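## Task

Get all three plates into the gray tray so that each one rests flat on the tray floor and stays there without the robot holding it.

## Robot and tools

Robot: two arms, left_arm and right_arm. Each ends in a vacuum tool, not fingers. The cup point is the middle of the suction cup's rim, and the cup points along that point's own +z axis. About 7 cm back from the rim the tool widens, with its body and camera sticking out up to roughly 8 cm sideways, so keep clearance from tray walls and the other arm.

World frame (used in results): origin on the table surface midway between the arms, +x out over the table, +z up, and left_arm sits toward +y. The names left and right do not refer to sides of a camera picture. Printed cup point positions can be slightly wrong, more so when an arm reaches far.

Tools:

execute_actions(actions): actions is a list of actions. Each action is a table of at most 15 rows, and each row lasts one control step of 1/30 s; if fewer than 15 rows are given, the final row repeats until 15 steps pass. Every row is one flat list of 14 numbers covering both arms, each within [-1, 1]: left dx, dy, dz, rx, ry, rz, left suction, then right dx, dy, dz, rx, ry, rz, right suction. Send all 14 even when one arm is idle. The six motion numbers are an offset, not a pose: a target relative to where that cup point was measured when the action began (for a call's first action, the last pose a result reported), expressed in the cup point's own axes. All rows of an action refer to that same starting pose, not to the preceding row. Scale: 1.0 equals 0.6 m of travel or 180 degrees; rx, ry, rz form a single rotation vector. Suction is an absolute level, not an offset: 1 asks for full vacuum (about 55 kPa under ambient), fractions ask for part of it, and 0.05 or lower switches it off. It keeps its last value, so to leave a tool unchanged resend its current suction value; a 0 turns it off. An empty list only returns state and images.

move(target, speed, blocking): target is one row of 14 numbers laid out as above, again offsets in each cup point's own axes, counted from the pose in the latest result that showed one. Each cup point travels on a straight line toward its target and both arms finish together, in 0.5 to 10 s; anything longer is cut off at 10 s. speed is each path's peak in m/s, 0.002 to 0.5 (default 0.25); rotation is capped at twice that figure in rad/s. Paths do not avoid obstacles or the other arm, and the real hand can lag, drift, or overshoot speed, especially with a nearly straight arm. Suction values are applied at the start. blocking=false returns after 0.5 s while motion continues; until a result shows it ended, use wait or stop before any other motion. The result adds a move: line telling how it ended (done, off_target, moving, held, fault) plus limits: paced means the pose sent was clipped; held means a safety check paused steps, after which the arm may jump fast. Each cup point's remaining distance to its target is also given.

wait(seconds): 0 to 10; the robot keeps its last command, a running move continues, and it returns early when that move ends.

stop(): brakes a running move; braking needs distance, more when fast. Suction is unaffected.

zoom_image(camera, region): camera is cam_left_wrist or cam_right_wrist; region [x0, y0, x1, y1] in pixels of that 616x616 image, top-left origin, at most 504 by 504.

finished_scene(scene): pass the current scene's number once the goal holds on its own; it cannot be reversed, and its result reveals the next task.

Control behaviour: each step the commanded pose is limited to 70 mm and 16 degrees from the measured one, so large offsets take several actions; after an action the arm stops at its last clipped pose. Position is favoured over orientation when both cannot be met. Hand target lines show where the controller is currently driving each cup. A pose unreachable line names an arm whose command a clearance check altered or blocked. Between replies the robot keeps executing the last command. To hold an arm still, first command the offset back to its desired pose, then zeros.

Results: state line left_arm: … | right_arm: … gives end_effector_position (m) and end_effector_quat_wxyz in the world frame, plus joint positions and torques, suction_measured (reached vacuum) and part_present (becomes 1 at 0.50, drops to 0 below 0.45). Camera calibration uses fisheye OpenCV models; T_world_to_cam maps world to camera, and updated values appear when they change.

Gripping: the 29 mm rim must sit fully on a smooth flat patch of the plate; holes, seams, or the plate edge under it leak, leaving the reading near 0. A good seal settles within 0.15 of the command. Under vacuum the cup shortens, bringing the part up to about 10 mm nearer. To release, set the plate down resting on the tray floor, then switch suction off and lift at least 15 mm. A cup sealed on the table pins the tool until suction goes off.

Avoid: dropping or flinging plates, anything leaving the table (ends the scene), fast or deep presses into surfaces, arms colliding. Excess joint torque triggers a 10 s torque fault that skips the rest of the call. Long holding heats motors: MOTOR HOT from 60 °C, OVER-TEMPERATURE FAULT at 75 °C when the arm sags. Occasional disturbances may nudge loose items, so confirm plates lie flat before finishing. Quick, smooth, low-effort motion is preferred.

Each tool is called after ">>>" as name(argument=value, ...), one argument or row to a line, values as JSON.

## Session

>>> execute_actions(
  actions=[],
)

Scene clock: 0.00 s.
left_arm: end_effector_position=(+0.4847, +0.3322, +0.2070) suction_measured=0.01 part_present=0 end_effector_quat_wxyz=(-0.001, -0.285, +0.958, +0.000) | right_arm: end_effector_position=(+0.4078, -0.4269, +0.2076) suction_measured=0.00 part_present=0 end_effector_quat_wxyz=(+0.001, +0.323, +0.947, +0.000)
Joint positions: left_arm=[-0.054  0.433 -0.002  1.656  0.001  1.055 -2.672] | right_arm=[-0.053  0.433 -0.003  1.654  0.002  1.052  2.561]
Joint velocities: left_arm=[-0.001  0.001 -0.     0.     0.001  0.     0.   ] | right_arm=[-0.     0.     0.001  0.002  0.    -0.    -0.001]
Joint torques (N m, as the joint torque sensors report them, + toward a larger angle): no reading
Hand target (left_arm): +0.485, +0.332, +0.207; -0.001, -0.285, +0.958, +0.000
Hand target (right_arm): +0.408, -0.427, +0.208; +0.001, +0.323, +0.947, +0.000
camera_calibration (this result's frames):
cam_left_wrist: T_world_to_cam=[[0.577266, -0.81652, 0.00767985, -0.0120345], [-0.764908, -0.537438, 0.355071, 0.483258], [-0.285795, -0.210845, -0.934808, 0.506024], [0, 0, 0, 1]] pos_world=[0.521214, 0.356587, 0.301537]
cam_right_wrist: T_world_to_cam=[[-0.631362, -0.775344, 0.0149434, -0.0669443], [-0.732545, 0.602613, 0.3166, 0.507388], [-0.254479, 0.188943, -0.948441, 0.483138], [0, 0, 0, 1]] pos_world=[0.452367, -0.448949, 0.298589]

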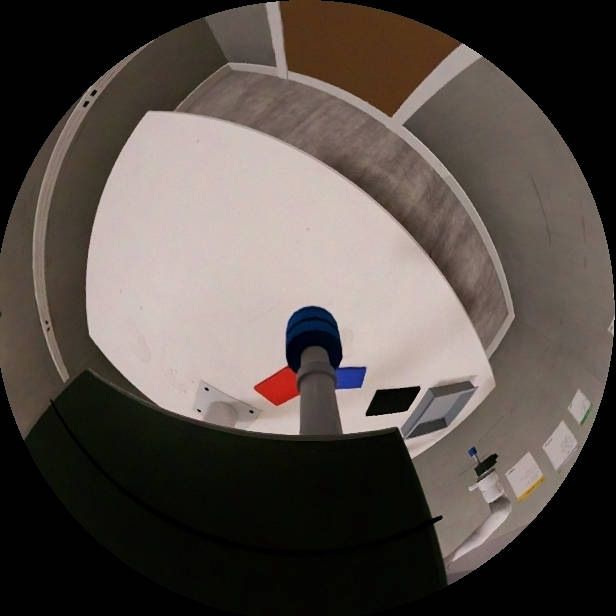

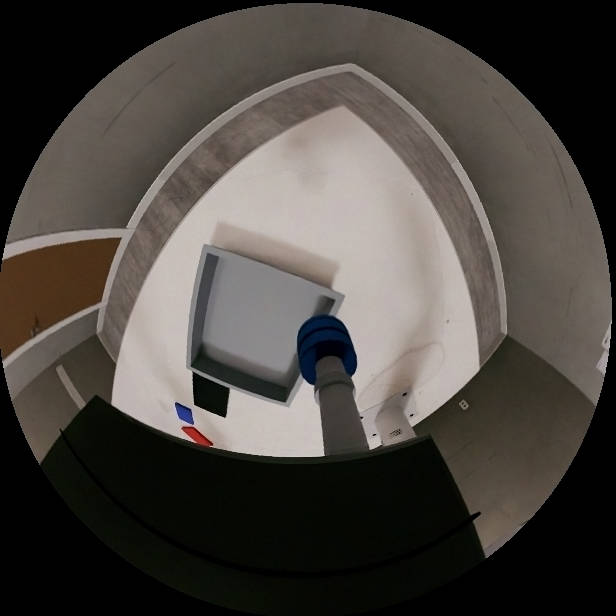

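>>> move(
  target=[0.408,0.073,0.22,0,0,0,0,0.443,0.43,0.2,0,0,0,0],
  speed=0.35,
)

Scene clock: 8.33 s.
left_arm: end_effector_position=(+0.2557, +0.2359, +0.0752) suction_measured=0.01 part_present=0 end_effector_quat_wxyz=(-0.001, -0.286, +0.958, +0.001) | right_arm: end_effector_position=(+0.3548, -0.0592, +0.0877) suction_measured=0.00 part_present=0 end_effector_quat_wxyz=(+0.000, +0.323, +0.946, +0.001)
Joint positions: left_arm=[ 0.26   0.345  0.005  2.511 -0.007  0.288 -2.343] | right_arm=[-0.791  0.698 -0.086  1.628  0.075  0.816  1.709]
Joint velocities: left_arm=[ 0.006  0.001 -0.     0.    -0.002  0.     0.004] | right_arm=[-0.003  0.003 -0.001  0.002  0.002  0.001  0.002]
Joint torques (N m, as the joint torque sensors report them, + toward a larger angle): left_arm=[ 0.55 -8.48  0.44 -2.05 -0.24  0.3   0.05] | right_arm=[  0.59 -17.58  -0.65  -5.46   0.11  -0.04  -0.14]
Hand target (left_arm): +0.256, +0.236, +0.075; -0.001, -0.285, +0.958, +0.001
Hand target (right_arm): +0.355, -0.059, +0.087; +0.000, +0.323, +0.946, +0.001
Off the commanded pose (left_arm): 0.001 m, 0 deg.
Off the commanded pose (right_arm): 0.001 m, 0 deg.
move: done
camera_calibration (this result's frames):
cam_left_wrist: T_world_to_cam=[[0.578321, -0.815779, 0.0070124, 0.0421787], [-0.764352, -0.538818, 0.354176, 0.303413], [-0.285151, -0.210187, -0.935153, 0.2968], [0, 0, 0, 1]] pos_world=[0.292154, 0.260277, 0.169796]
cam_right_wrist: T_world_to_cam=[[-0.631763, -0.775051, 0.0130855, 0.186801], [-0.732036, 0.602082, 0.318781, 0.28455], [-0.25495, 0.191815, -0.947738, 0.28668], [0, 0, 0, 1]] pos_world=[0.399404, -0.0815321, 0.178544]

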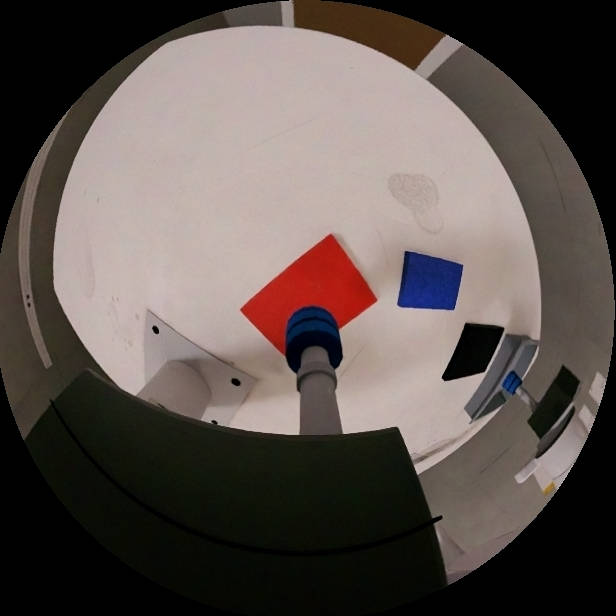

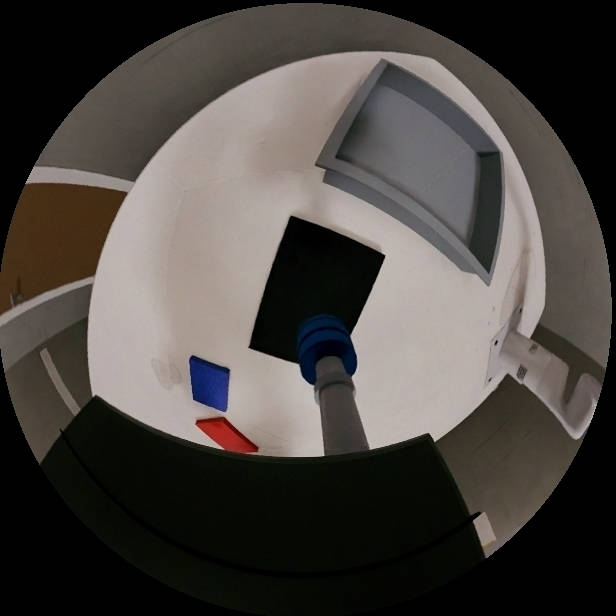

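>>> move(
  target=[0.003,0,0.092,0,0,0,0,0.003,0.004,0.108,0,0,0,0],
)

>>> move(
  target=[0,0,0.025,0,0,0,1,0,0,0.028,0,0,0,1],
  speed=0.03,
)

Scene clock: 12.03 s.
left_arm: end_effector_position=(+0.2544, +0.2350, +0.0202) suction_measured=0.01 part_present=0 end_effector_quat_wxyz=(-0.001, -0.286, +0.958, +0.001) | right_arm: end_effector_position=(+0.3548, -0.0560, +0.0229) suction_measured=0.00 part_present=0 end_effector_quat_wxyz=(+0.000, +0.323, +0.946, +0.002)
Joint positions: left_arm=[ 0.271  0.573 -0.002  2.564 -0.005  0.007 -2.34 ] | right_arm=[-0.801  0.815 -0.077  1.658  0.089  0.669  1.694]
Joint velocities: left_arm=[-0.001  0.009 -0.001  0.     0.    -0.001  0.   ] | right_arm=[ 0.     0.002 -0.     0.001  0.001  0.    -0.001]
Joint torques (N m, as the joint torque sensors report them, + toward a larger angle): left_arm=[ 0.53 -9.95  0.52  0.08 -0.31  0.31  0.11] | right_arm=[  0.37 -18.4   -0.41  -4.78   0.12  -0.09  -0.22]
Hand target (left_arm): +0.254, +0.235, +0.020; -0.001, -0.286, +0.958, +0.001
Hand target (right_arm): +0.355, -0.056, +0.023; +0.000, +0.323, +0.946, +0.001
Off the commanded pose (left_arm): 0.000 m, 0 deg.
Off the commanded pose (right_arm): 0.000 m, 0 deg.
move: done
camera_calibration (this result's frames):
cam_left_wrist: T_world_to_cam=[[0.578198, -0.815864, 0.00727415, 0.0426415], [-0.764785, -0.538849, 0.353193, 0.321595], [-0.284238, -0.209779, -0.935522, 0.244472], [0, 0, 0, 1]] pos_world=[0.290784, 0.259366, 0.114813]
cam_right_wrist: T_world_to_cam=[[-0.631826, -0.775004, 0.0127961, 0.190147], [-0.731936, 0.601985, 0.319191, 0.303264], [-0.255077, 0.192307, -0.947604, 0.224757], [0, 0, 0, 1]] pos_world=[0.39944, -0.078418, 0.113748]

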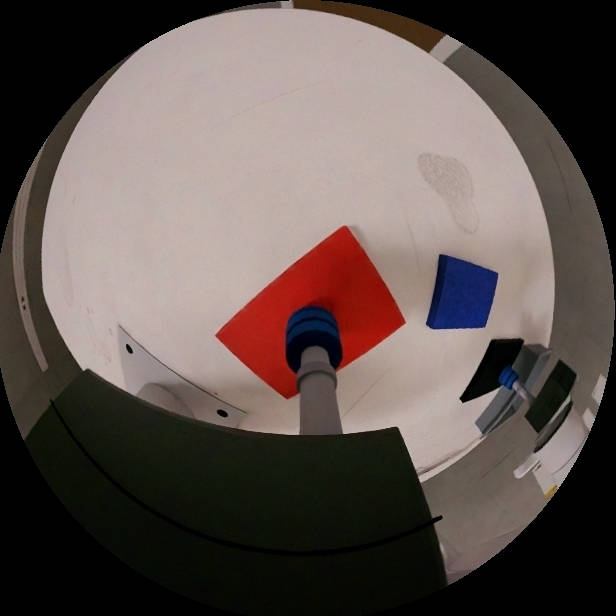

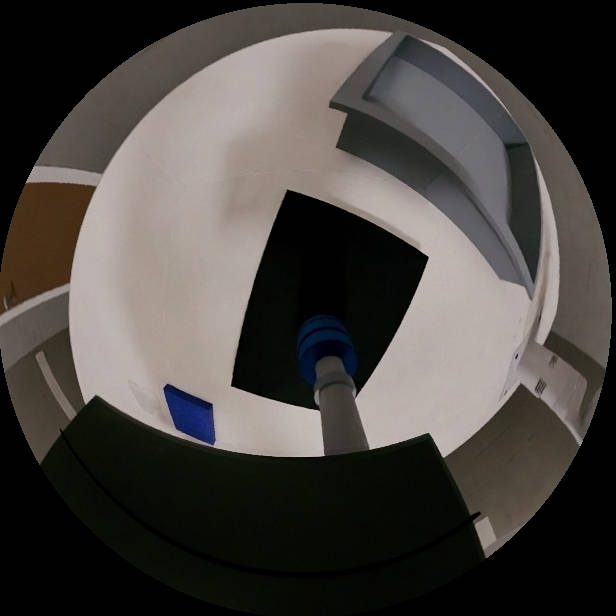

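Scene clock: 12.87 s.
left_arm: end_effector_position=(+0.2545, +0.2351, +0.0052) suction_measured=0.53 part_present=1 end_effector_quat_wxyz=(-0.000, -0.286, +0.958, +0.001) | right_arm: end_effector_position=(+0.3545, -0.0563, +0.0057) suction_measured=0.51 part_present=1 end_effector_quat_wxyz=(-0.000, +0.323, +0.946, +0.001)
Joint positions: left_arm=[ 0.271  0.638 -0.003  2.57  -0.005 -0.065 -2.34 ] | right_arm=[-0.803  0.847 -0.074  1.663  0.092  0.633  1.691]
Joint velocities: left_arm=[-0.     0.005  0.001  0.001 -0.001 -0.002 -0.   ] | right_arm=[-0.001  0.004  0.001  0.001 -0.    -0.     0.   ]
Joint torques (N m, as the joint torque sensors report them, + toward a larger angle): left_arm=[  0.5  -10.5    0.66   0.64  -0.25   0.29   0.16] | right_arm=[  0.37 -19.21  -0.37  -4.93   0.04   0.06  -0.09]
Hand target (left_arm): +0.254, +0.235, +0.005; -0.000, -0.286, +0.958, +0.001
Hand target (right_arm): +0.355, -0.056, +0.006; +0.000, +0.323, +0.946, +0.002
Off the commanded pose (left_arm): 0.000 m, 0 deg.
Off the commanded pose (right_arm): 0.001 m, 0 deg.
move: done
camera_calibration (this result's frames):
cam_left_wrist: T_world_to_cam=[[0.57815, -0.815896, 0.00749691, 0.0426945], [-0.764981, -0.53883, 0.352797, 0.327036], [-0.283806, -0.209705, -0.93567, 0.23044], [0, 0, 0, 1]] pos_world=[0.290893, 0.259375, 0.0999186]
cam_right_wrist: T_world_to_cam=[[-0.631844, -0.774975, 0.0136963, 0.190024], [-0.73166, 0.602175, 0.319465, 0.30857], [-0.255825, 0.191831, -0.947499, 0.20869], [0, 0, 0, 1]] pos_world=[0.399222, -0.0785824, 0.0965534]

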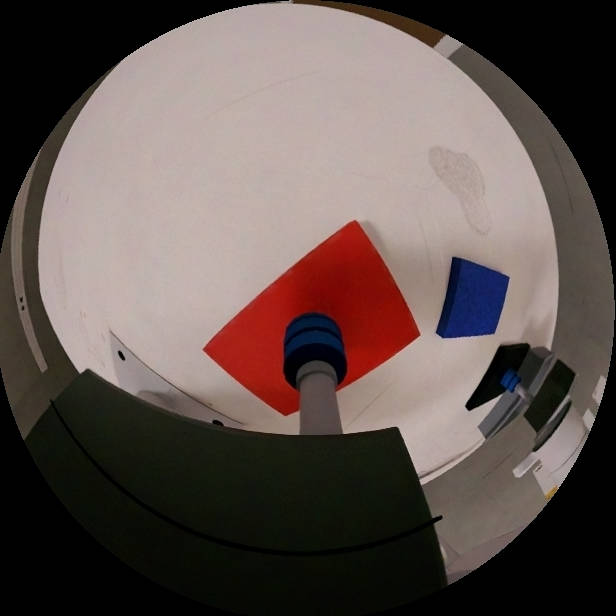

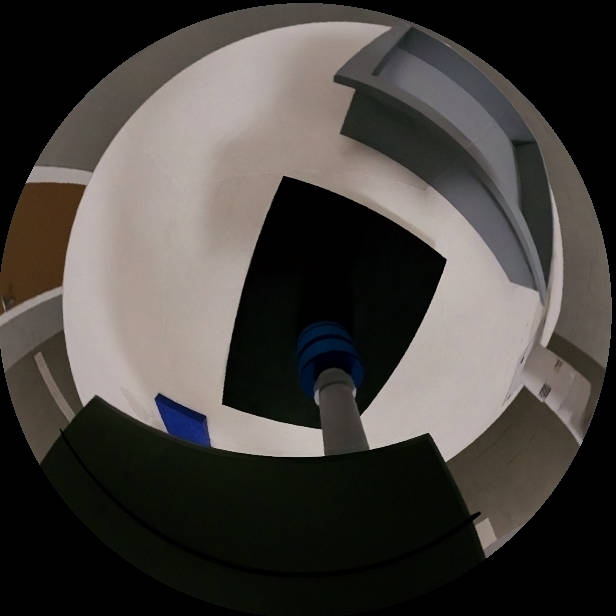

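>>> move(
  target=[0,0,-0.135,0,0,0,1,0,0,-0.135,0,0,0,1],
  speed=0.2,
)

>>> move(
  target=[0.122,-0.29,0,0,0,0.255,1,-0.34,-0.202,0,0,0,0,1],
  speed=0.3,
)

>>> move(
  target=[0,0,0,0,0,0,1,0,0,0.035,0,0,0,1],
)

Scene clock: 16.10 s.
left_arm: end_effector_position=(+0.2543, +0.2349, +0.0861) suction_measured=0.98 part_present=1 end_effector_quat_wxyz=(-0.001, -0.286, +0.958, +0.001) | right_arm: end_effector_position=(+0.3546, -0.0564, +0.0868) suction_measured=1.00 part_present=1 end_effector_quat_wxyz=(+0.000, +0.323, +0.946, +0.001)
Joint positions: left_arm=[ 0.265  0.302  0.005  2.501 -0.006  0.341 -2.339] | right_arm=[-0.796  0.703 -0.086  1.622  0.075  0.818  1.705]
Joint velocities: left_arm=[-0.    -0.009 -0.    -0.001 -0.     0.001 -0.   ] | right_arm=[ 0.    -0.001  0.001  0.001  0.001  0.    -0.   ]
Joint torques (N m, as the joint torque sensors report them, + toward a larger angle): left_arm=[ 0.51 -8.04  0.41 -2.59 -0.28  0.3   0.06] | right_arm=[  0.44 -18.58  -0.62  -5.75  -0.06   0.04  -0.17]
Hand target (left_arm): +0.254, +0.235, +0.086; -0.000, -0.286, +0.958, +0.000
Hand target (right_arm): +0.355, -0.056, +0.087; +0.000, +0.323, +0.946, +0.001
Off the commanded pose (left_arm): 0.000 m, 0 deg.
Off the commanded pose (right_arm): 0.000 m, 0 deg.
move: done
camera_calibration (this result's frames):
cam_left_wrist: T_world_to_cam=[[0.57834, -0.815763, 0.00740793, 0.0420295], [-0.764485, -0.538772, 0.35396, 0.297969], [-0.284756, -0.210372, -0.935231, 0.306332], [0, 0, 0, 1]] pos_world=[0.290715, 0.259267, 0.180711]
cam_right_wrist: T_world_to_cam=[[-0.63178, -0.775023, 0.0139094, 0.188827], [-0.731807, 0.602275, 0.31894, 0.282943], [-0.255563, 0.191321, -0.947673, 0.285434], [0, 0, 0, 1]] pos_world=[0.399304, -0.0786736, 0.177629]

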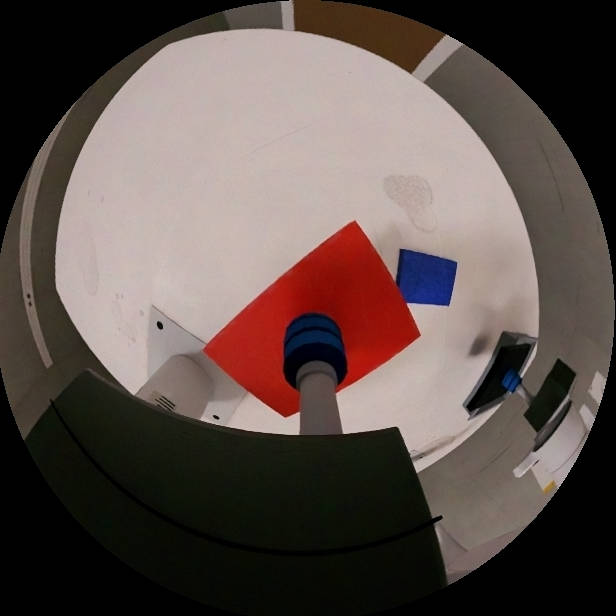

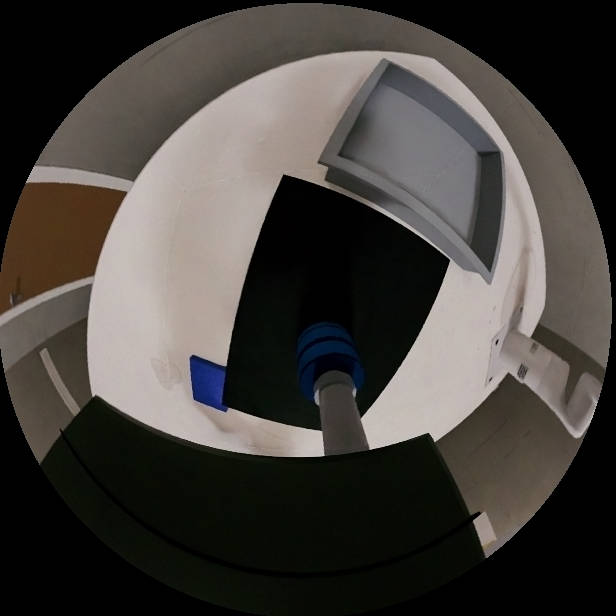

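Scene clock: 17.83 s.
left_arm: end_effector_position=(+0.2884, +0.0496, +0.0862) suction_measured=0.99 part_present=1 end_effector_quat_wxyz=(-0.000, +0.110, +0.994, +0.001) | right_arm: end_effector_position=(+0.4423, -0.2770, +0.0869) suction_measured=0.98 part_present=1 end_effector_quat_wxyz=(+0.001, +0.322, +0.947, +0.001)
Joint positions: left_arm=[ 0.622  0.493  0.216  2.109 -0.194  0.56  -2.438] | right_arm=[-0.306  0.683 -0.097  1.666  0.085  0.795  2.178]
Joint velocities: left_arm=[ 0.004  0.007  0.002 -0.002 -0.003  0.001  0.001] | right_arm=[ 0.008  0.002  0.003 -0.001 -0.004 -0.001  0.004]
Joint torques (N m, as the joint torque sensors report them, + toward a larger angle): left_arm=[  0.43 -12.7    1.17  -3.92  -0.37   0.04   0.1 ] | right_arm=[  0.26 -17.89  -0.48  -5.87  -0.12   0.11  -0.13]
Hand target (left_arm): +0.288, +0.050, +0.086; -0.001, +0.110, +0.994, +0.001
Hand target (right_arm): +0.442, -0.278, +0.087; +0.001, +0.323, +0.946, +0.001
Off the commanded pose (left_arm): 0.001 m, 0 deg.
Off the commanded pose (right_arm): 0.001 m, 0 deg.
move: done
camera_calibration (this result's frames):
cam_left_wrist: T_world_to_cam=[[-0.183069, -0.983073, 0.00731314, 0.0990358], [-0.919101, 0.173787, 0.353625, 0.23351], [-0.34891, 0.0580165, -0.935359, 0.282415], [0, 0, 0, 1]] pos_world=[0.331287, 0.0403936, 0.18086]
cam_right_wrist: T_world_to_cam=[[-0.630944, -0.775704, 0.0139085, 0.072673], [-0.732806, 0.601748, 0.31764, 0.480355], [-0.254764, 0.190221, -0.948109, 0.349565], [0, 0, 0, 1]] pos_world=[0.486916, -0.299174, 0.177835]

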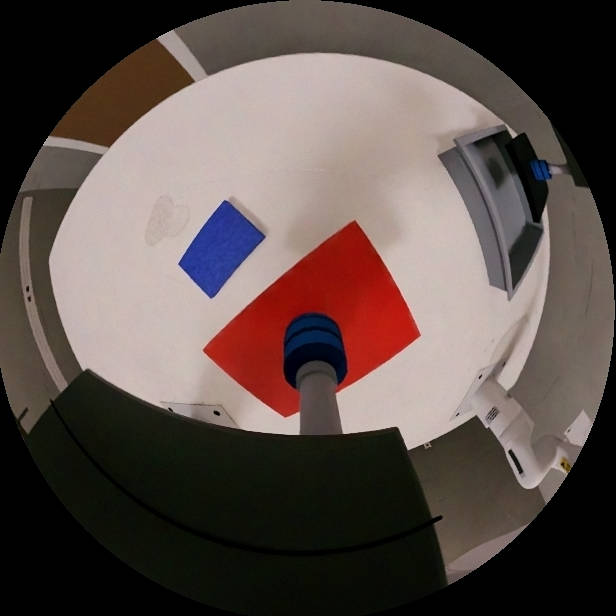

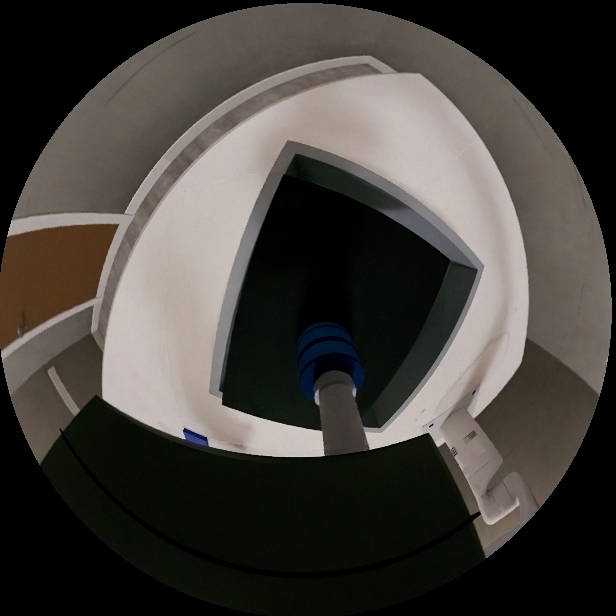

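Scene clock: 18.53 s.
left_arm: end_effector_position=(+0.2884, +0.0496, +0.0862) suction_measured=1.00 part_present=1 end_effector_quat_wxyz=(-0.000, +0.110, +0.994, +0.001) | right_arm: end_effector_position=(+0.4423, -0.2770, +0.0660) suction_measured=1.00 part_present=1 end_effector_quat_wxyz=(+0.001, +0.322, +0.947, +0.001)
Joint positions: left_arm=[ 0.622  0.493  0.216  2.109 -0.194  0.56  -2.438] | right_arm=[-0.308  0.719 -0.094  1.681  0.09   0.744  2.173]
Joint velocities: left_arm=[ 0.001  0.002  0.     0.     0.001 -0.    -0.   ] | right_arm=[ 0.     0.003  0.     0.002 -0.    -0.001 -0.002]
Joint torques (N m, as the joint torque sensors report them, + toward a larger angle): left_arm=[  0.52 -12.72   1.28  -4.01  -0.25   0.27   0.17] | right_arm=[  0.59 -18.32  -0.58  -5.49  -0.01   0.13  -0.07]
Hand target (left_arm): +0.288, +0.050, +0.086; -0.000, +0.110, +0.994, +0.001
Hand target (right_arm): +0.442, -0.277, +0.066; +0.001, +0.322, +0.947, +0.001
Off the commanded pose (left_arm): 0.000 m, 0 deg.
Off the commanded pose (right_arm): 0.000 m, 0 deg.
move: done
camera_calibration (this result's frames):
cam_left_wrist: T_world_to_cam=[[-0.18307, -0.983073, 0.007317, 0.0990341], [-0.919104, 0.173789, 0.353619, 0.233514], [-0.348904, 0.0580117, -0.935361, 0.282416], [0, 0, 0, 1]] pos_world=[0.331289, 0.0403922, 0.180861]
cam_right_wrist: T_world_to_cam=[[-0.630974, -0.775685, 0.0135776, 0.0730738], [-0.732872, 0.601706, 0.317566, 0.48703], [-0.254501, 0.190425, -0.948139, 0.329728], [0, 0, 0, 1]] pos_world=[0.486955, -0.299155, 0.156971]

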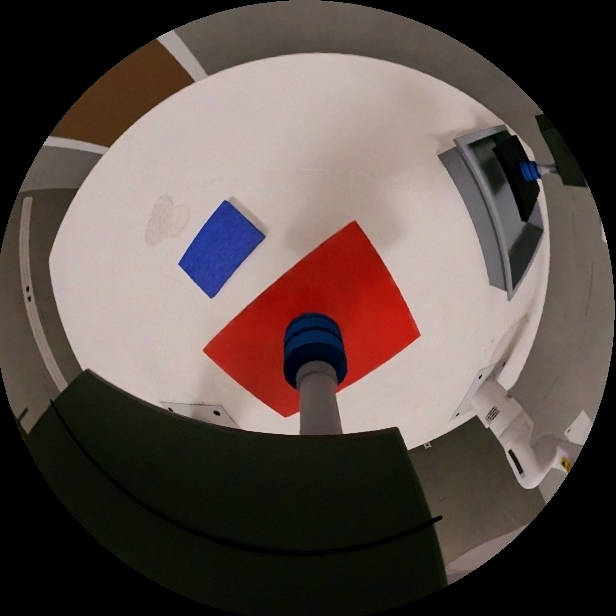

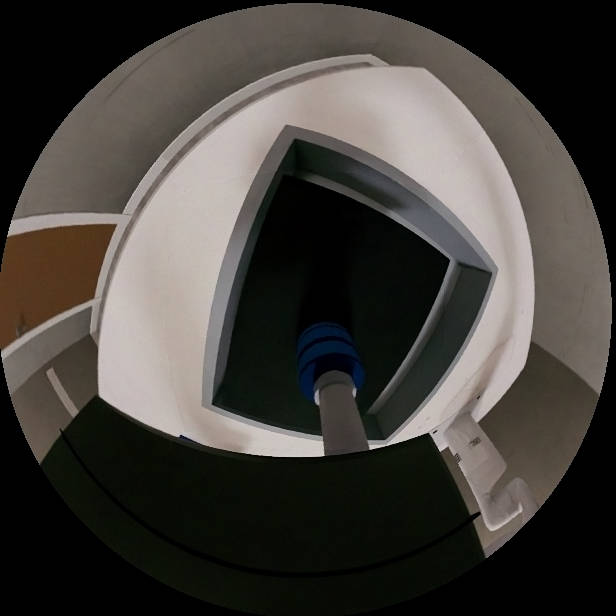

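>>> move(
  target=[0,0,0,0,0,0,1,-0.047,-0.015,0.085,0,0,0.01,1],
  speed=0.12,
)

>>> move(
  target=[0,0,0,0,0,0,1,0,0,0.018,0,0,0,1],
  speed=0.025,
)

Scene clock: 22.33 s.
left_arm: end_effector_position=(+0.2884, +0.0496, +0.0862) suction_measured=0.99 part_present=1 end_effector_quat_wxyz=(-0.000, +0.110, +0.994, +0.001) | right_arm: end_effector_position=(+0.4593, -0.3012, +0.0152) suction_measured=0.98 part_present=1 end_effector_quat_wxyz=(+0.001, +0.337, +0.941, +0.001)
Joint positions: left_arm=[ 0.622  0.493  0.216  2.109 -0.194  0.56  -2.438] | right_arm=[-0.263  0.831 -0.08   1.656  0.095  0.656  2.195]
Joint velocities: left_arm=[-0.001 -0.001  0.001  0.    -0.001  0.    -0.   ] | right_arm=[ 0.002  0.005  0.    -0.001 -0.002 -0.     0.001]
Joint torques (N m, as the joint torque sensors report them, + toward a larger angle): left_arm=[  0.57 -12.59   1.29  -4.2   -0.31   0.28   0.15] | right_arm=[  0.43 -19.16  -0.64  -5.09  -0.05   0.1   -0.17]
Hand target (left_arm): +0.288, +0.050, +0.086; -0.000, +0.110, +0.994, +0.001
Hand target (right_arm): +0.459, -0.301, +0.015; +0.001, +0.337, +0.941, +0.001
Off the commanded pose (left_arm): 0.000 m, 0 deg.
Off the commanded pose (right_arm): 0.000 m, 0 deg.
move: done
camera_calibration (this result's frames):
cam_left_wrist: T_world_to_cam=[[-0.18307, -0.983073, 0.00732061, 0.0990324], [-0.919105, 0.173791, 0.353613, 0.233517], [-0.348899, 0.0580075, -0.935363, 0.282416], [0, 0, 0, 1]] pos_world=[0.331291, 0.0403906, 0.180863]
cam_right_wrist: T_world_to_cam=[[-0.654993, -0.755523, 0.012993, 0.0827862], [-0.713793, 0.624274, 0.317461, 0.528212], [-0.24796, 0.19866, -0.948182, 0.28998], [0, 0, 0, 1]] pos_world=[0.503162, -0.32481, 0.106191]

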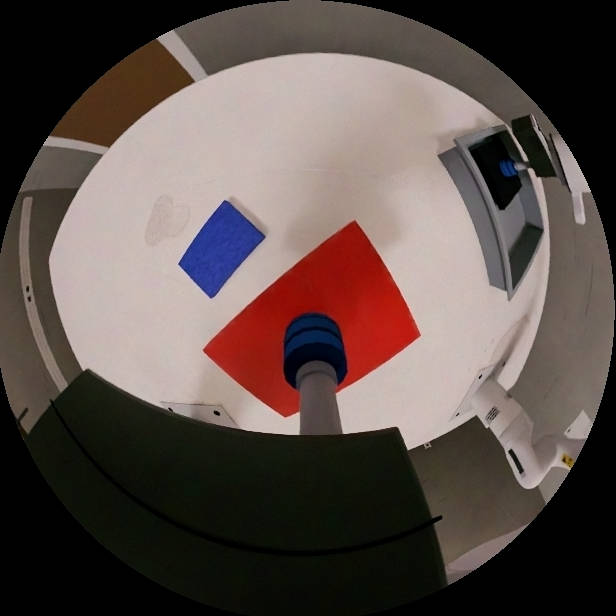

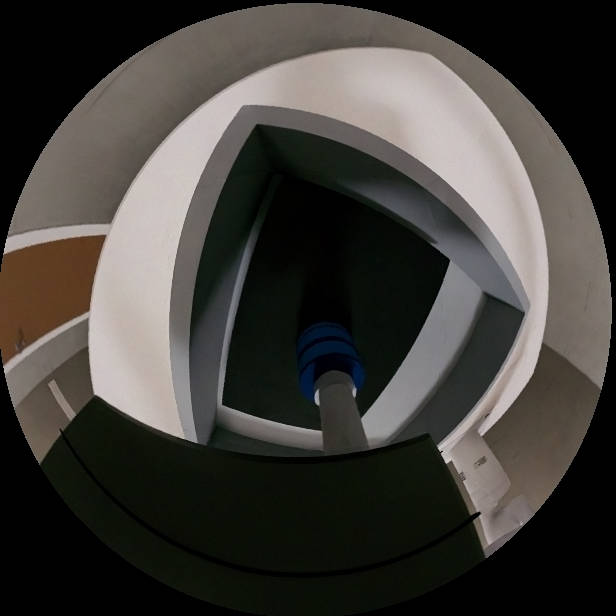

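Scene clock: 23.03 s.
left_arm: end_effector_position=(+0.2884, +0.0496, +0.0862) suction_measured=0.98 part_present=1 end_effector_quat_wxyz=(-0.000, +0.110, +0.994, +0.001) | right_arm: end_effector_position=(+0.4594, -0.3012, +0.0046) suction_measured=0.98 part_present=1 end_effector_quat_wxyz=(+0.001, +0.337, +0.941, +0.001)
Joint positions: left_arm=[ 0.622  0.493  0.216  2.109 -0.194  0.56  -2.438] | right_arm=[-0.264  0.851 -0.078  1.658  0.098  0.633  2.193]
Joint velocities: left_arm=[ 0.001  0.     0.     0.    -0.001  0.     0.   ] | right_arm=[ 0.001  0.     0.    -0.001 -0.    -0.     0.   ]
Joint torques (N m, as the joint torque sensors report them, + toward a larger angle): left_arm=[  0.66 -12.58   1.19  -4.01  -0.23   0.2    0.15] | right_arm=[  0.41 -18.94  -0.59  -4.84   0.01   0.04  -0.13]
Hand target (left_arm): +0.288, +0.050, +0.086; -0.000, +0.110, +0.994, +0.001
Hand target (right_arm): +0.459, -0.301, +0.004; +0.001, +0.337, +0.941, +0.001
Off the commanded pose (left_arm): 0.000 m, 0 deg.
Off the commanded pose (right_arm): 0.000 m, 0 deg.
move: done
camera_calibration (this result's frames):
cam_left_wrist: T_world_to_cam=[[-0.183071, -0.983072, 0.00732417, 0.0990308], [-0.919107, 0.173793, 0.353607, 0.23352], [-0.348894, 0.0580032, -0.935366, 0.282417], [0, 0, 0, 1]] pos_world=[0.331293, 0.0403892, 0.180864]
cam_right_wrist: T_world_to_cam=[[-0.655034, -0.755492, 0.0127567, 0.0830135], [-0.71384, 0.62428, 0.317344, 0.531658], [-0.247715, 0.198765, -0.948225, 0.279835], [0, 0, 0, 1]] pos_world=[0.503214, -0.324809, 0.0955683]

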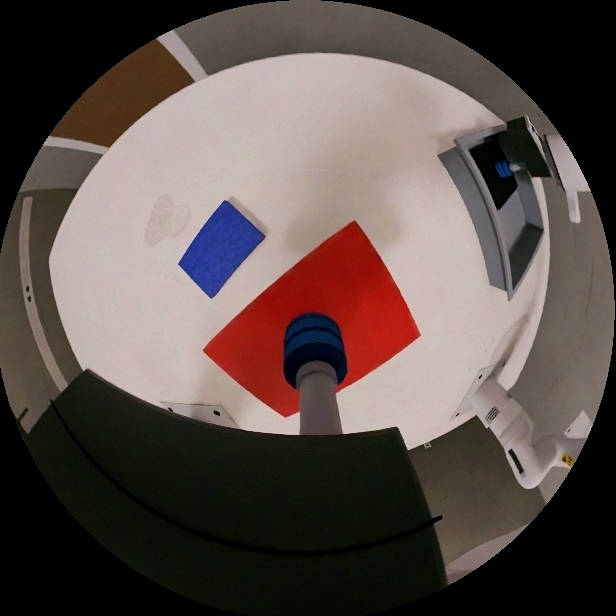

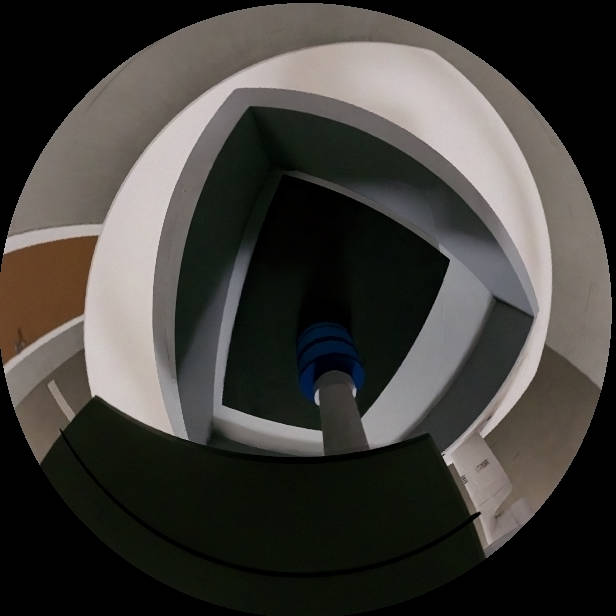

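>>> execute_actions(
  actions=[
    [[0,0,0,0,0,0,1,0,0,0.004,0,0,0,1]],
    [[0,0,0,0,0,0,1,0,0,0,0,0,0,0]],
  ],
)

>>> move(
  target=[0,0,0,0,0,0,1,0,0,-0.13,0,0,0,0],
)

>>> move(
  target=[-0.214,-0.521,0.02,0,0,0,1,-0.22,-0.53,-0.1,0,0,0,0],
)

Scene clock: 27.20 s.
left_arm: end_effector_position=(+0.2885, +0.0496, +0.0862) suction_measured=0.99 part_present=1 end_effector_quat_wxyz=(-0.000, +0.110, +0.994, +0.001) | right_arm: end_effector_position=(+0.4611, -0.3009, +0.0064) suction_measured=0.00 part_present=0 end_effector_quat_wxyz=(+0.004, +0.337, +0.941, +0.003)
Joint positions: left_arm=[ 0.622  0.493  0.216  2.109 -0.194  0.56  -2.438] | right_arm=[-0.265  0.847 -0.078  1.658  0.098  0.631  2.192]
Joint velocities: left_arm=[-0.     0.001  0.001  0.001  0.    -0.001 -0.   ] | right_arm=[-0.001 -0.     0.    -0.001 -0.001 -0.    -0.001]
Joint torques (N m, as the joint torque sensors report them, + toward a larger angle): left_arm=[  0.46 -12.63   1.24  -4.04  -0.28   0.29   0.15] | right_arm=[  0.44 -15.27  -0.46  -4.37   0.09  -0.57  -0.09]
Hand target (left_arm): +0.288, +0.050, +0.086; -0.000, +0.110, +0.994, +0.001
Hand target (right_arm): +0.460, -0.301, +0.004; +0.003, +0.337, +0.941, +0.002
Off the commanded pose (left_arm): 0.000 m, 0 deg.
Off the commanded pose (right_arm): 0.002 m, 0 deg.
camera_calibration (this result's frames):
cam_left_wrist: T_world_to_cam=[[-0.183072, -0.983072, 0.0073314, 0.0990276], [-0.919111, 0.173798, 0.353594, 0.233527], [-0.348883, 0.0579948, -0.93537, 0.282419], [0, 0, 0, 1]] pos_world=[0.331297, 0.0403861, 0.180866]
cam_right_wrist: T_world_to_cam=[[-0.655092, -0.755503, 0.00833657, 0.0844053], [-0.715698, 0.624038, 0.313613, 0.532916], [-0.242138, 0.199479, -0.949514, 0.279595], [0, 0, 0, 1]] pos_world=[0.504401, -0.324564, 0.0976464]

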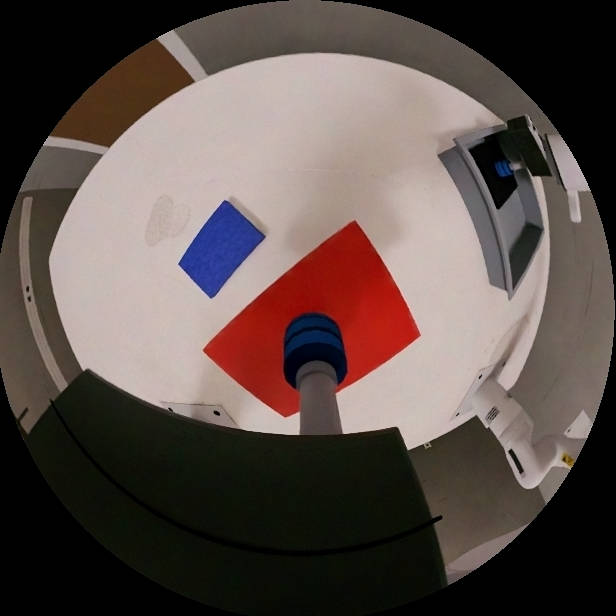

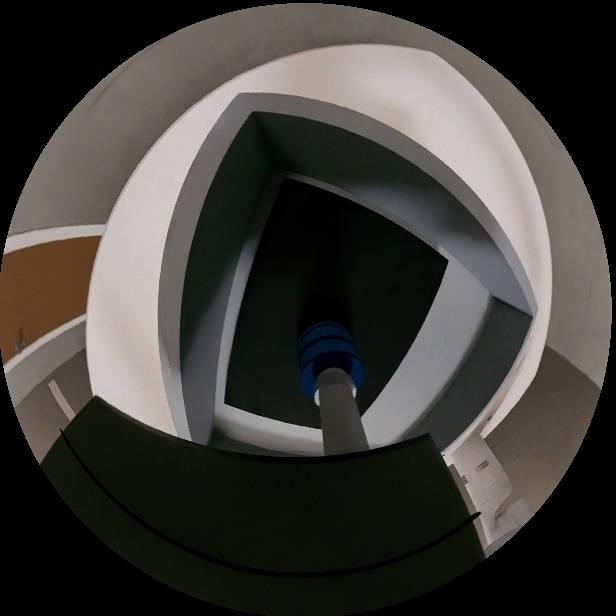

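Scene clock: 28.03 s.
left_arm: end_effector_position=(+0.2885, +0.0496, +0.0862) suction_measured=0.96 part_present=1 end_effector_quat_wxyz=(-0.000, +0.110, +0.994, +0.001) | right_arm: end_effector_position=(+0.4605, -0.3011, +0.0843) suction_measured=0.00 part_present=0 end_effector_quat_wxyz=(+0.004, +0.337, +0.941, +0.002)
Joint positions: left_arm=[ 0.622  0.493  0.216  2.109 -0.194  0.56  -2.438] | right_arm=[-0.257  0.708 -0.09   1.622  0.081  0.807  2.206]
Joint velocities: left_arm=[-0.    -0.001  0.001  0.001  0.002 -0.001 -0.   ] | right_arm=[ 0.001 -0.004  0.001  0.     0.001  0.     0.001]
Joint torques (N m, as the joint torque sensors report them, + toward a larger angle): left_arm=[  0.51 -12.57   1.16  -4.19  -0.33   0.27   0.18] | right_arm=[  0.31 -17.86  -0.38  -5.55   0.08   0.06  -0.03]
Hand target (left_arm): +0.288, +0.050, +0.086; -0.000, +0.110, +0.994, +0.001
Hand target (right_arm): +0.461, -0.301, +0.085; +0.004, +0.337, +0.941, +0.002
Off the commanded pose (left_arm): 0.000 m, 0 deg.
Off the commanded pose (right_arm): 0.000 m, 0 deg.
move: done
camera_calibration (this result's frames):
cam_left_wrist: T_world_to_cam=[[-0.183072, -0.983072, 0.00733506, 0.0990259], [-0.919113, 0.1738, 0.353588, 0.23353], [-0.348877, 0.0579905, -0.935372, 0.282419], [0, 0, 0, 1]] pos_world=[0.331299, 0.0403845, 0.180867]
cam_right_wrist: T_world_to_cam=[[-0.655004, -0.755572, 0.00901059, 0.0830835], [-0.715666, 0.624148, 0.313468, 0.508222], [-0.242471, 0.198874, -0.949556, 0.353416], [0, 0, 0, 1]] pos_world=[0.503831, -0.324715, 0.175528]

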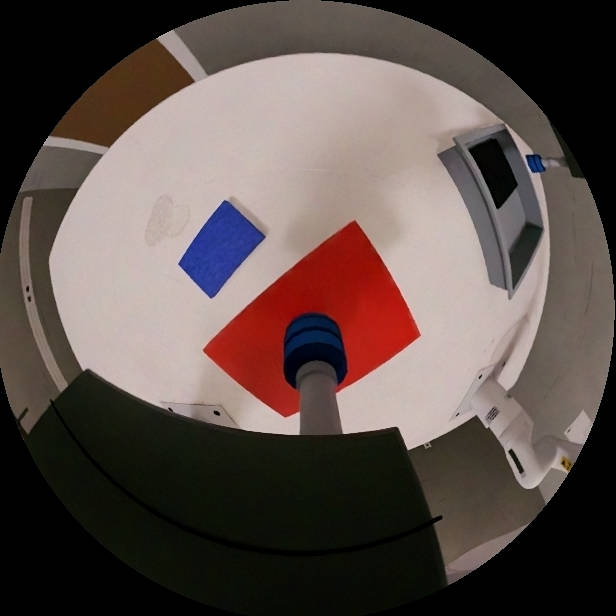

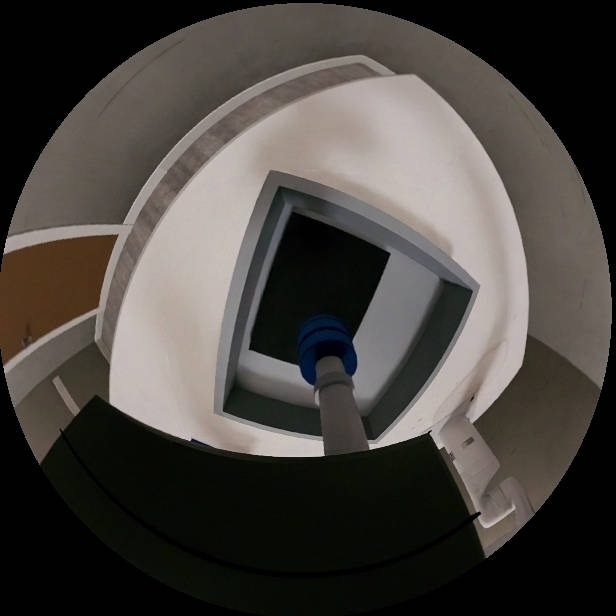

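Scene clock: 30.03 s.
left_arm: end_effector_position=(+0.3448, -0.2837, +0.0751) suction_measured=0.98 part_present=1 end_effector_quat_wxyz=(+0.001, +0.111, +0.994, +0.001) | right_arm: end_effector_position=(+0.3602, -0.6316, +0.1436) suction_measured=0.00 part_present=0 end_effector_quat_wxyz=(+0.004, +0.337, +0.941, +0.001)
Joint positions: left_arm=[ 1.028  1.089  0.228  0.836 -0.216  1.236 -2.209] | right_arm=[ 0.456  0.571 -0.081  1.653  0.051  0.912  2.944]
Joint velocities: left_arm=[ 0.004  0.014  0.    -0.008 -0.     0.005 -0.   ] | right_arm=[ 0.003  0.001  0.     0.001 -0.001  0.     0.001]
Joint torques (N m, as the joint torque sensors report them, + toward a larger angle): left_arm=[  0.45 -24.13   1.9   -7.34  -0.3    0.3    0.13] | right_arm=[  0.49 -16.4   -0.38  -6.17   0.07   0.05  -0.33]
Hand target (left_arm): +0.344, -0.284, +0.074; +0.000, +0.111, +0.994, +0.001
Hand target (right_arm): +0.360, -0.632, +0.144; +0.004, +0.337, +0.941, +0.001
Off the commanded pose (left_arm): 0.002 m, 0 deg.
Off the commanded pose (right_arm): 0.001 m, 0 deg.
move: done
camera_calibration (this result's frames):
cam_left_wrist: T_world_to_cam=[[-0.18385, -0.982927, 0.00737281, -0.217939], [-0.919681, 0.174658, 0.351683, 0.347752], [-0.346967, 0.0578762, -0.93609, 0.310315], [0, 0, 0, 1]] pos_world=[0.387422, -0.292916, 0.169792]
cam_right_wrist: T_world_to_cam=[[-0.654769, -0.755753, 0.0106929, -0.233326], [-0.715851, 0.624614, 0.312114, 0.62465], [-0.24256, 0.196708, -0.949985, 0.449842], [0, 0, 0, 1]] pos_world=[0.403496, -0.65499, 0.234876]

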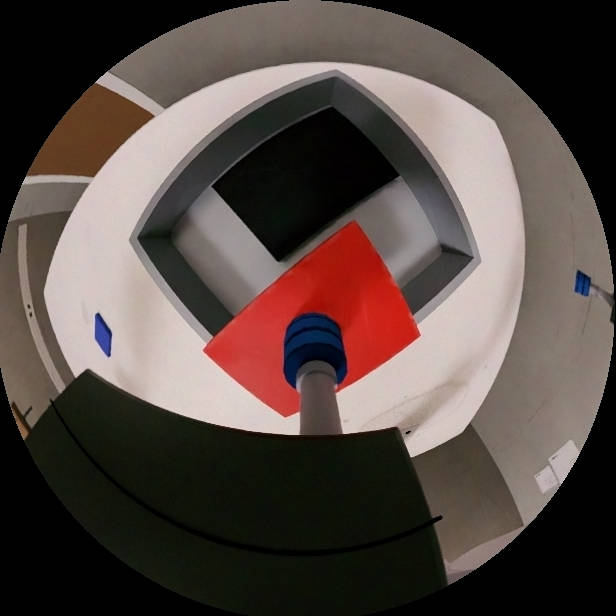

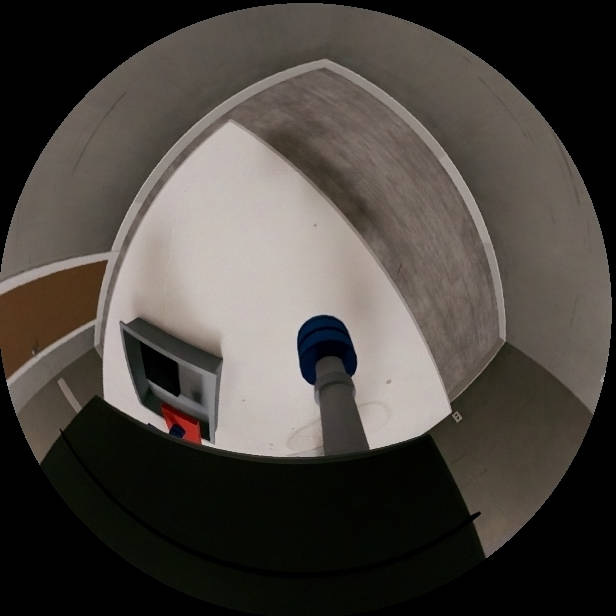

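>>> move(
  target=[-0.004,0.003,0.085,0,0,0,1,0,0,0,0,0,0,0],
  speed=0.07,
)

Scene clock: 35.23 s.
left_arm: end_effector_position=(+0.3476, -0.2825, +0.0242) suction_measured=0.99 part_present=1 end_effector_quat_wxyz=(+0.001, +0.111, +0.994, +0.001) | right_arm: end_effector_position=(+0.3602, -0.6316, +0.1436) suction_measured=0.00 part_present=0 end_effector_quat_wxyz=(+0.004, +0.337, +0.941, +0.001)
Joint positions: left_arm=[ 1.024  1.15   0.219  0.869 -0.223  1.141 -2.207] | right_arm=[ 0.456  0.571 -0.081  1.653  0.051  0.912  2.944]
Joint velocities: left_arm=[ 0.001  0.002  0.001 -0.     0.001 -0.    -0.   ] | right_arm=[-0.001 -0.    -0.001 -0.002  0.    -0.    -0.002]
Joint torques (N m, as the joint torque sensors report them, + toward a larger angle): left_arm=[  0.44 -24.32   1.85  -6.99  -0.31   0.27   0.19] | right_arm=[  0.4  -16.27  -0.51  -6.01   0.     0.14  -0.1 ]
Hand target (left_arm): +0.348, -0.283, +0.024; +0.001, +0.111, +0.994, +0.001
Hand target (right_arm): +0.360, -0.632, +0.144; +0.004, +0.337, +0.941, +0.001
Off the commanded pose (left_arm): 0.000 m, 0 deg.
Off the commanded pose (right_arm): 0.000 m, 0 deg.
move: done
camera_calibration (this result's frames):
cam_left_wrist: T_world_to_cam=[[-0.183907, -0.982916, 0.00740539, -0.215858], [-0.919725, 0.174732, 0.351531, 0.368118], [-0.346819, 0.0578379, -0.936147, 0.263533], [0, 0, 0, 1]] pos_world=[0.390268, -0.291734, 0.1189]
cam_right_wrist: T_world_to_cam=[[-0.654769, -0.755753, 0.0106924, -0.233325], [-0.715851, 0.624615, 0.312113, 0.624652], [-0.242559, 0.196708, -0.949985, 0.449842], [0, 0, 0, 1]] pos_world=[0.403496, -0.65499, 0.234876]

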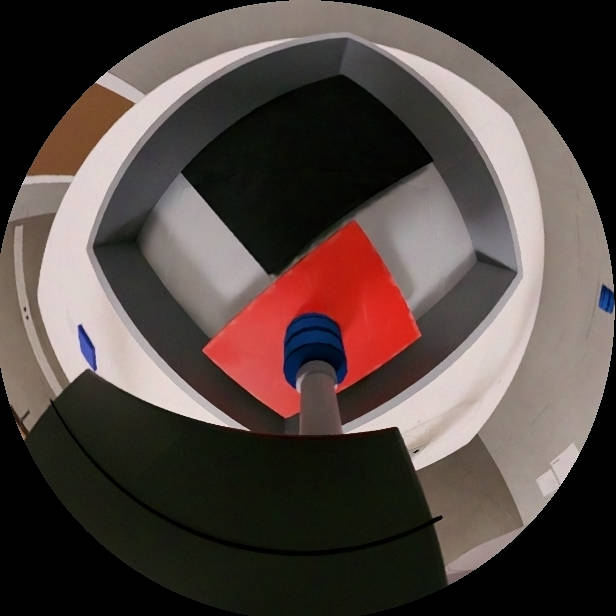

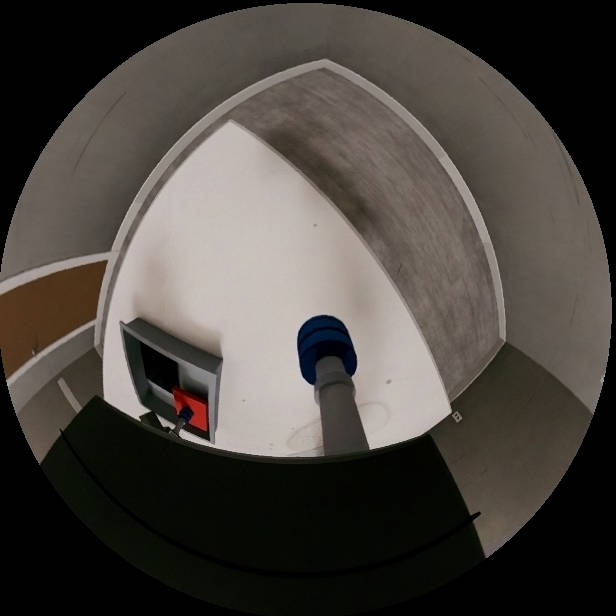

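>>> move(
  target=[0.01,-0.008,0.034,0,0,0,1,0,0,0,0,0,0,0],
  speed=0.03,
)

Scene clock: 37.43 s.
left_arm: end_effector_position=(+0.3411, -0.2861, +0.0044) suction_measured=0.98 part_present=1 end_effector_quat_wxyz=(+0.001, +0.111, +0.994, +0.001) | right_arm: end_effector_position=(+0.3602, -0.6316, +0.1436) suction_measured=0.00 part_present=0 end_effector_quat_wxyz=(+0.004, +0.337, +0.941, +0.001)
Joint positions: left_arm=[ 1.036  1.176  0.215  0.877 -0.225  1.107 -2.194] | right_arm=[ 0.456  0.571 -0.081  1.653  0.051  0.912  2.944]
Joint velocities: left_arm=[ 0.001  0.    -0.001 -0.     0.001 -0.     0.   ] | right_arm=[-0.002  0.    -0.001 -0.    -0.001  0.001 -0.001]
Joint torques (N m, as the joint torque sensors report them, + toward a larger angle): left_arm=[  0.44 -23.5    1.98  -6.53  -0.22   0.09   0.14] | right_arm=[  0.47 -16.17  -0.63  -6.13   0.09   0.05  -0.24]
Hand target (left_arm): +0.341, -0.286, +0.004; +0.001, +0.111, +0.994, +0.001
Hand target (right_arm): +0.360, -0.632, +0.144; +0.004, +0.337, +0.941, +0.001
Off the commanded pose (left_arm): 0.001 m, 0 deg.
Off the commanded pose (right_arm): 0.000 m, 0 deg.
move: done
camera_calibration (this result's frames):
cam_left_wrist: T_world_to_cam=[[-0.183745, -0.982941, 0.00802986, -0.220475], [-0.919981, 0.174841, 0.350807, 0.369757], [-0.346226, 0.0570716, -0.936414, 0.242582], [0, 0, 0, 1]] pos_world=[0.383646, -0.295207, 0.0992144]
cam_right_wrist: T_world_to_cam=[[-0.65477, -0.755753, 0.0106922, -0.233325], [-0.715851, 0.624615, 0.312111, 0.624653], [-0.242558, 0.196707, -0.949985, 0.449841], [0, 0, 0, 1]] pos_world=[0.403497, -0.654991, 0.234876]

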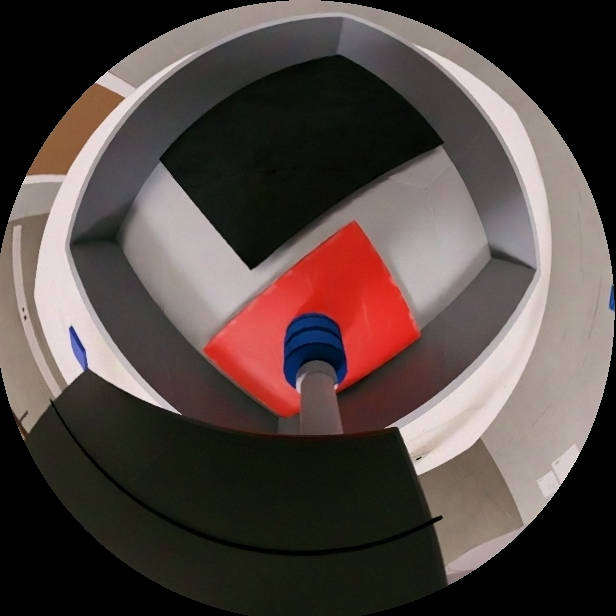

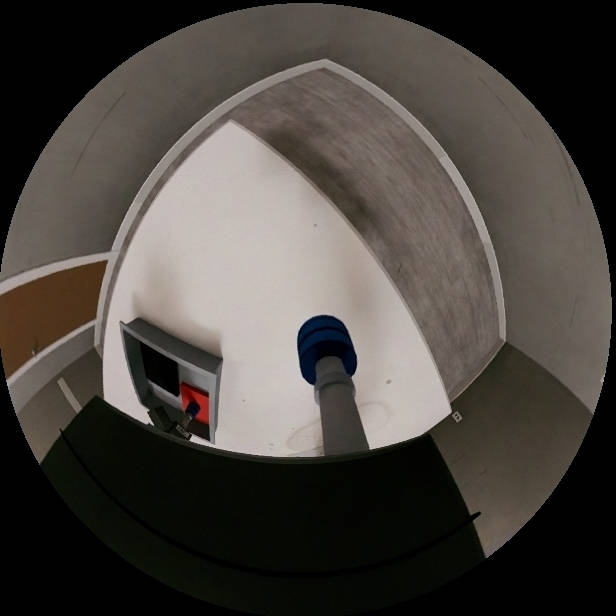

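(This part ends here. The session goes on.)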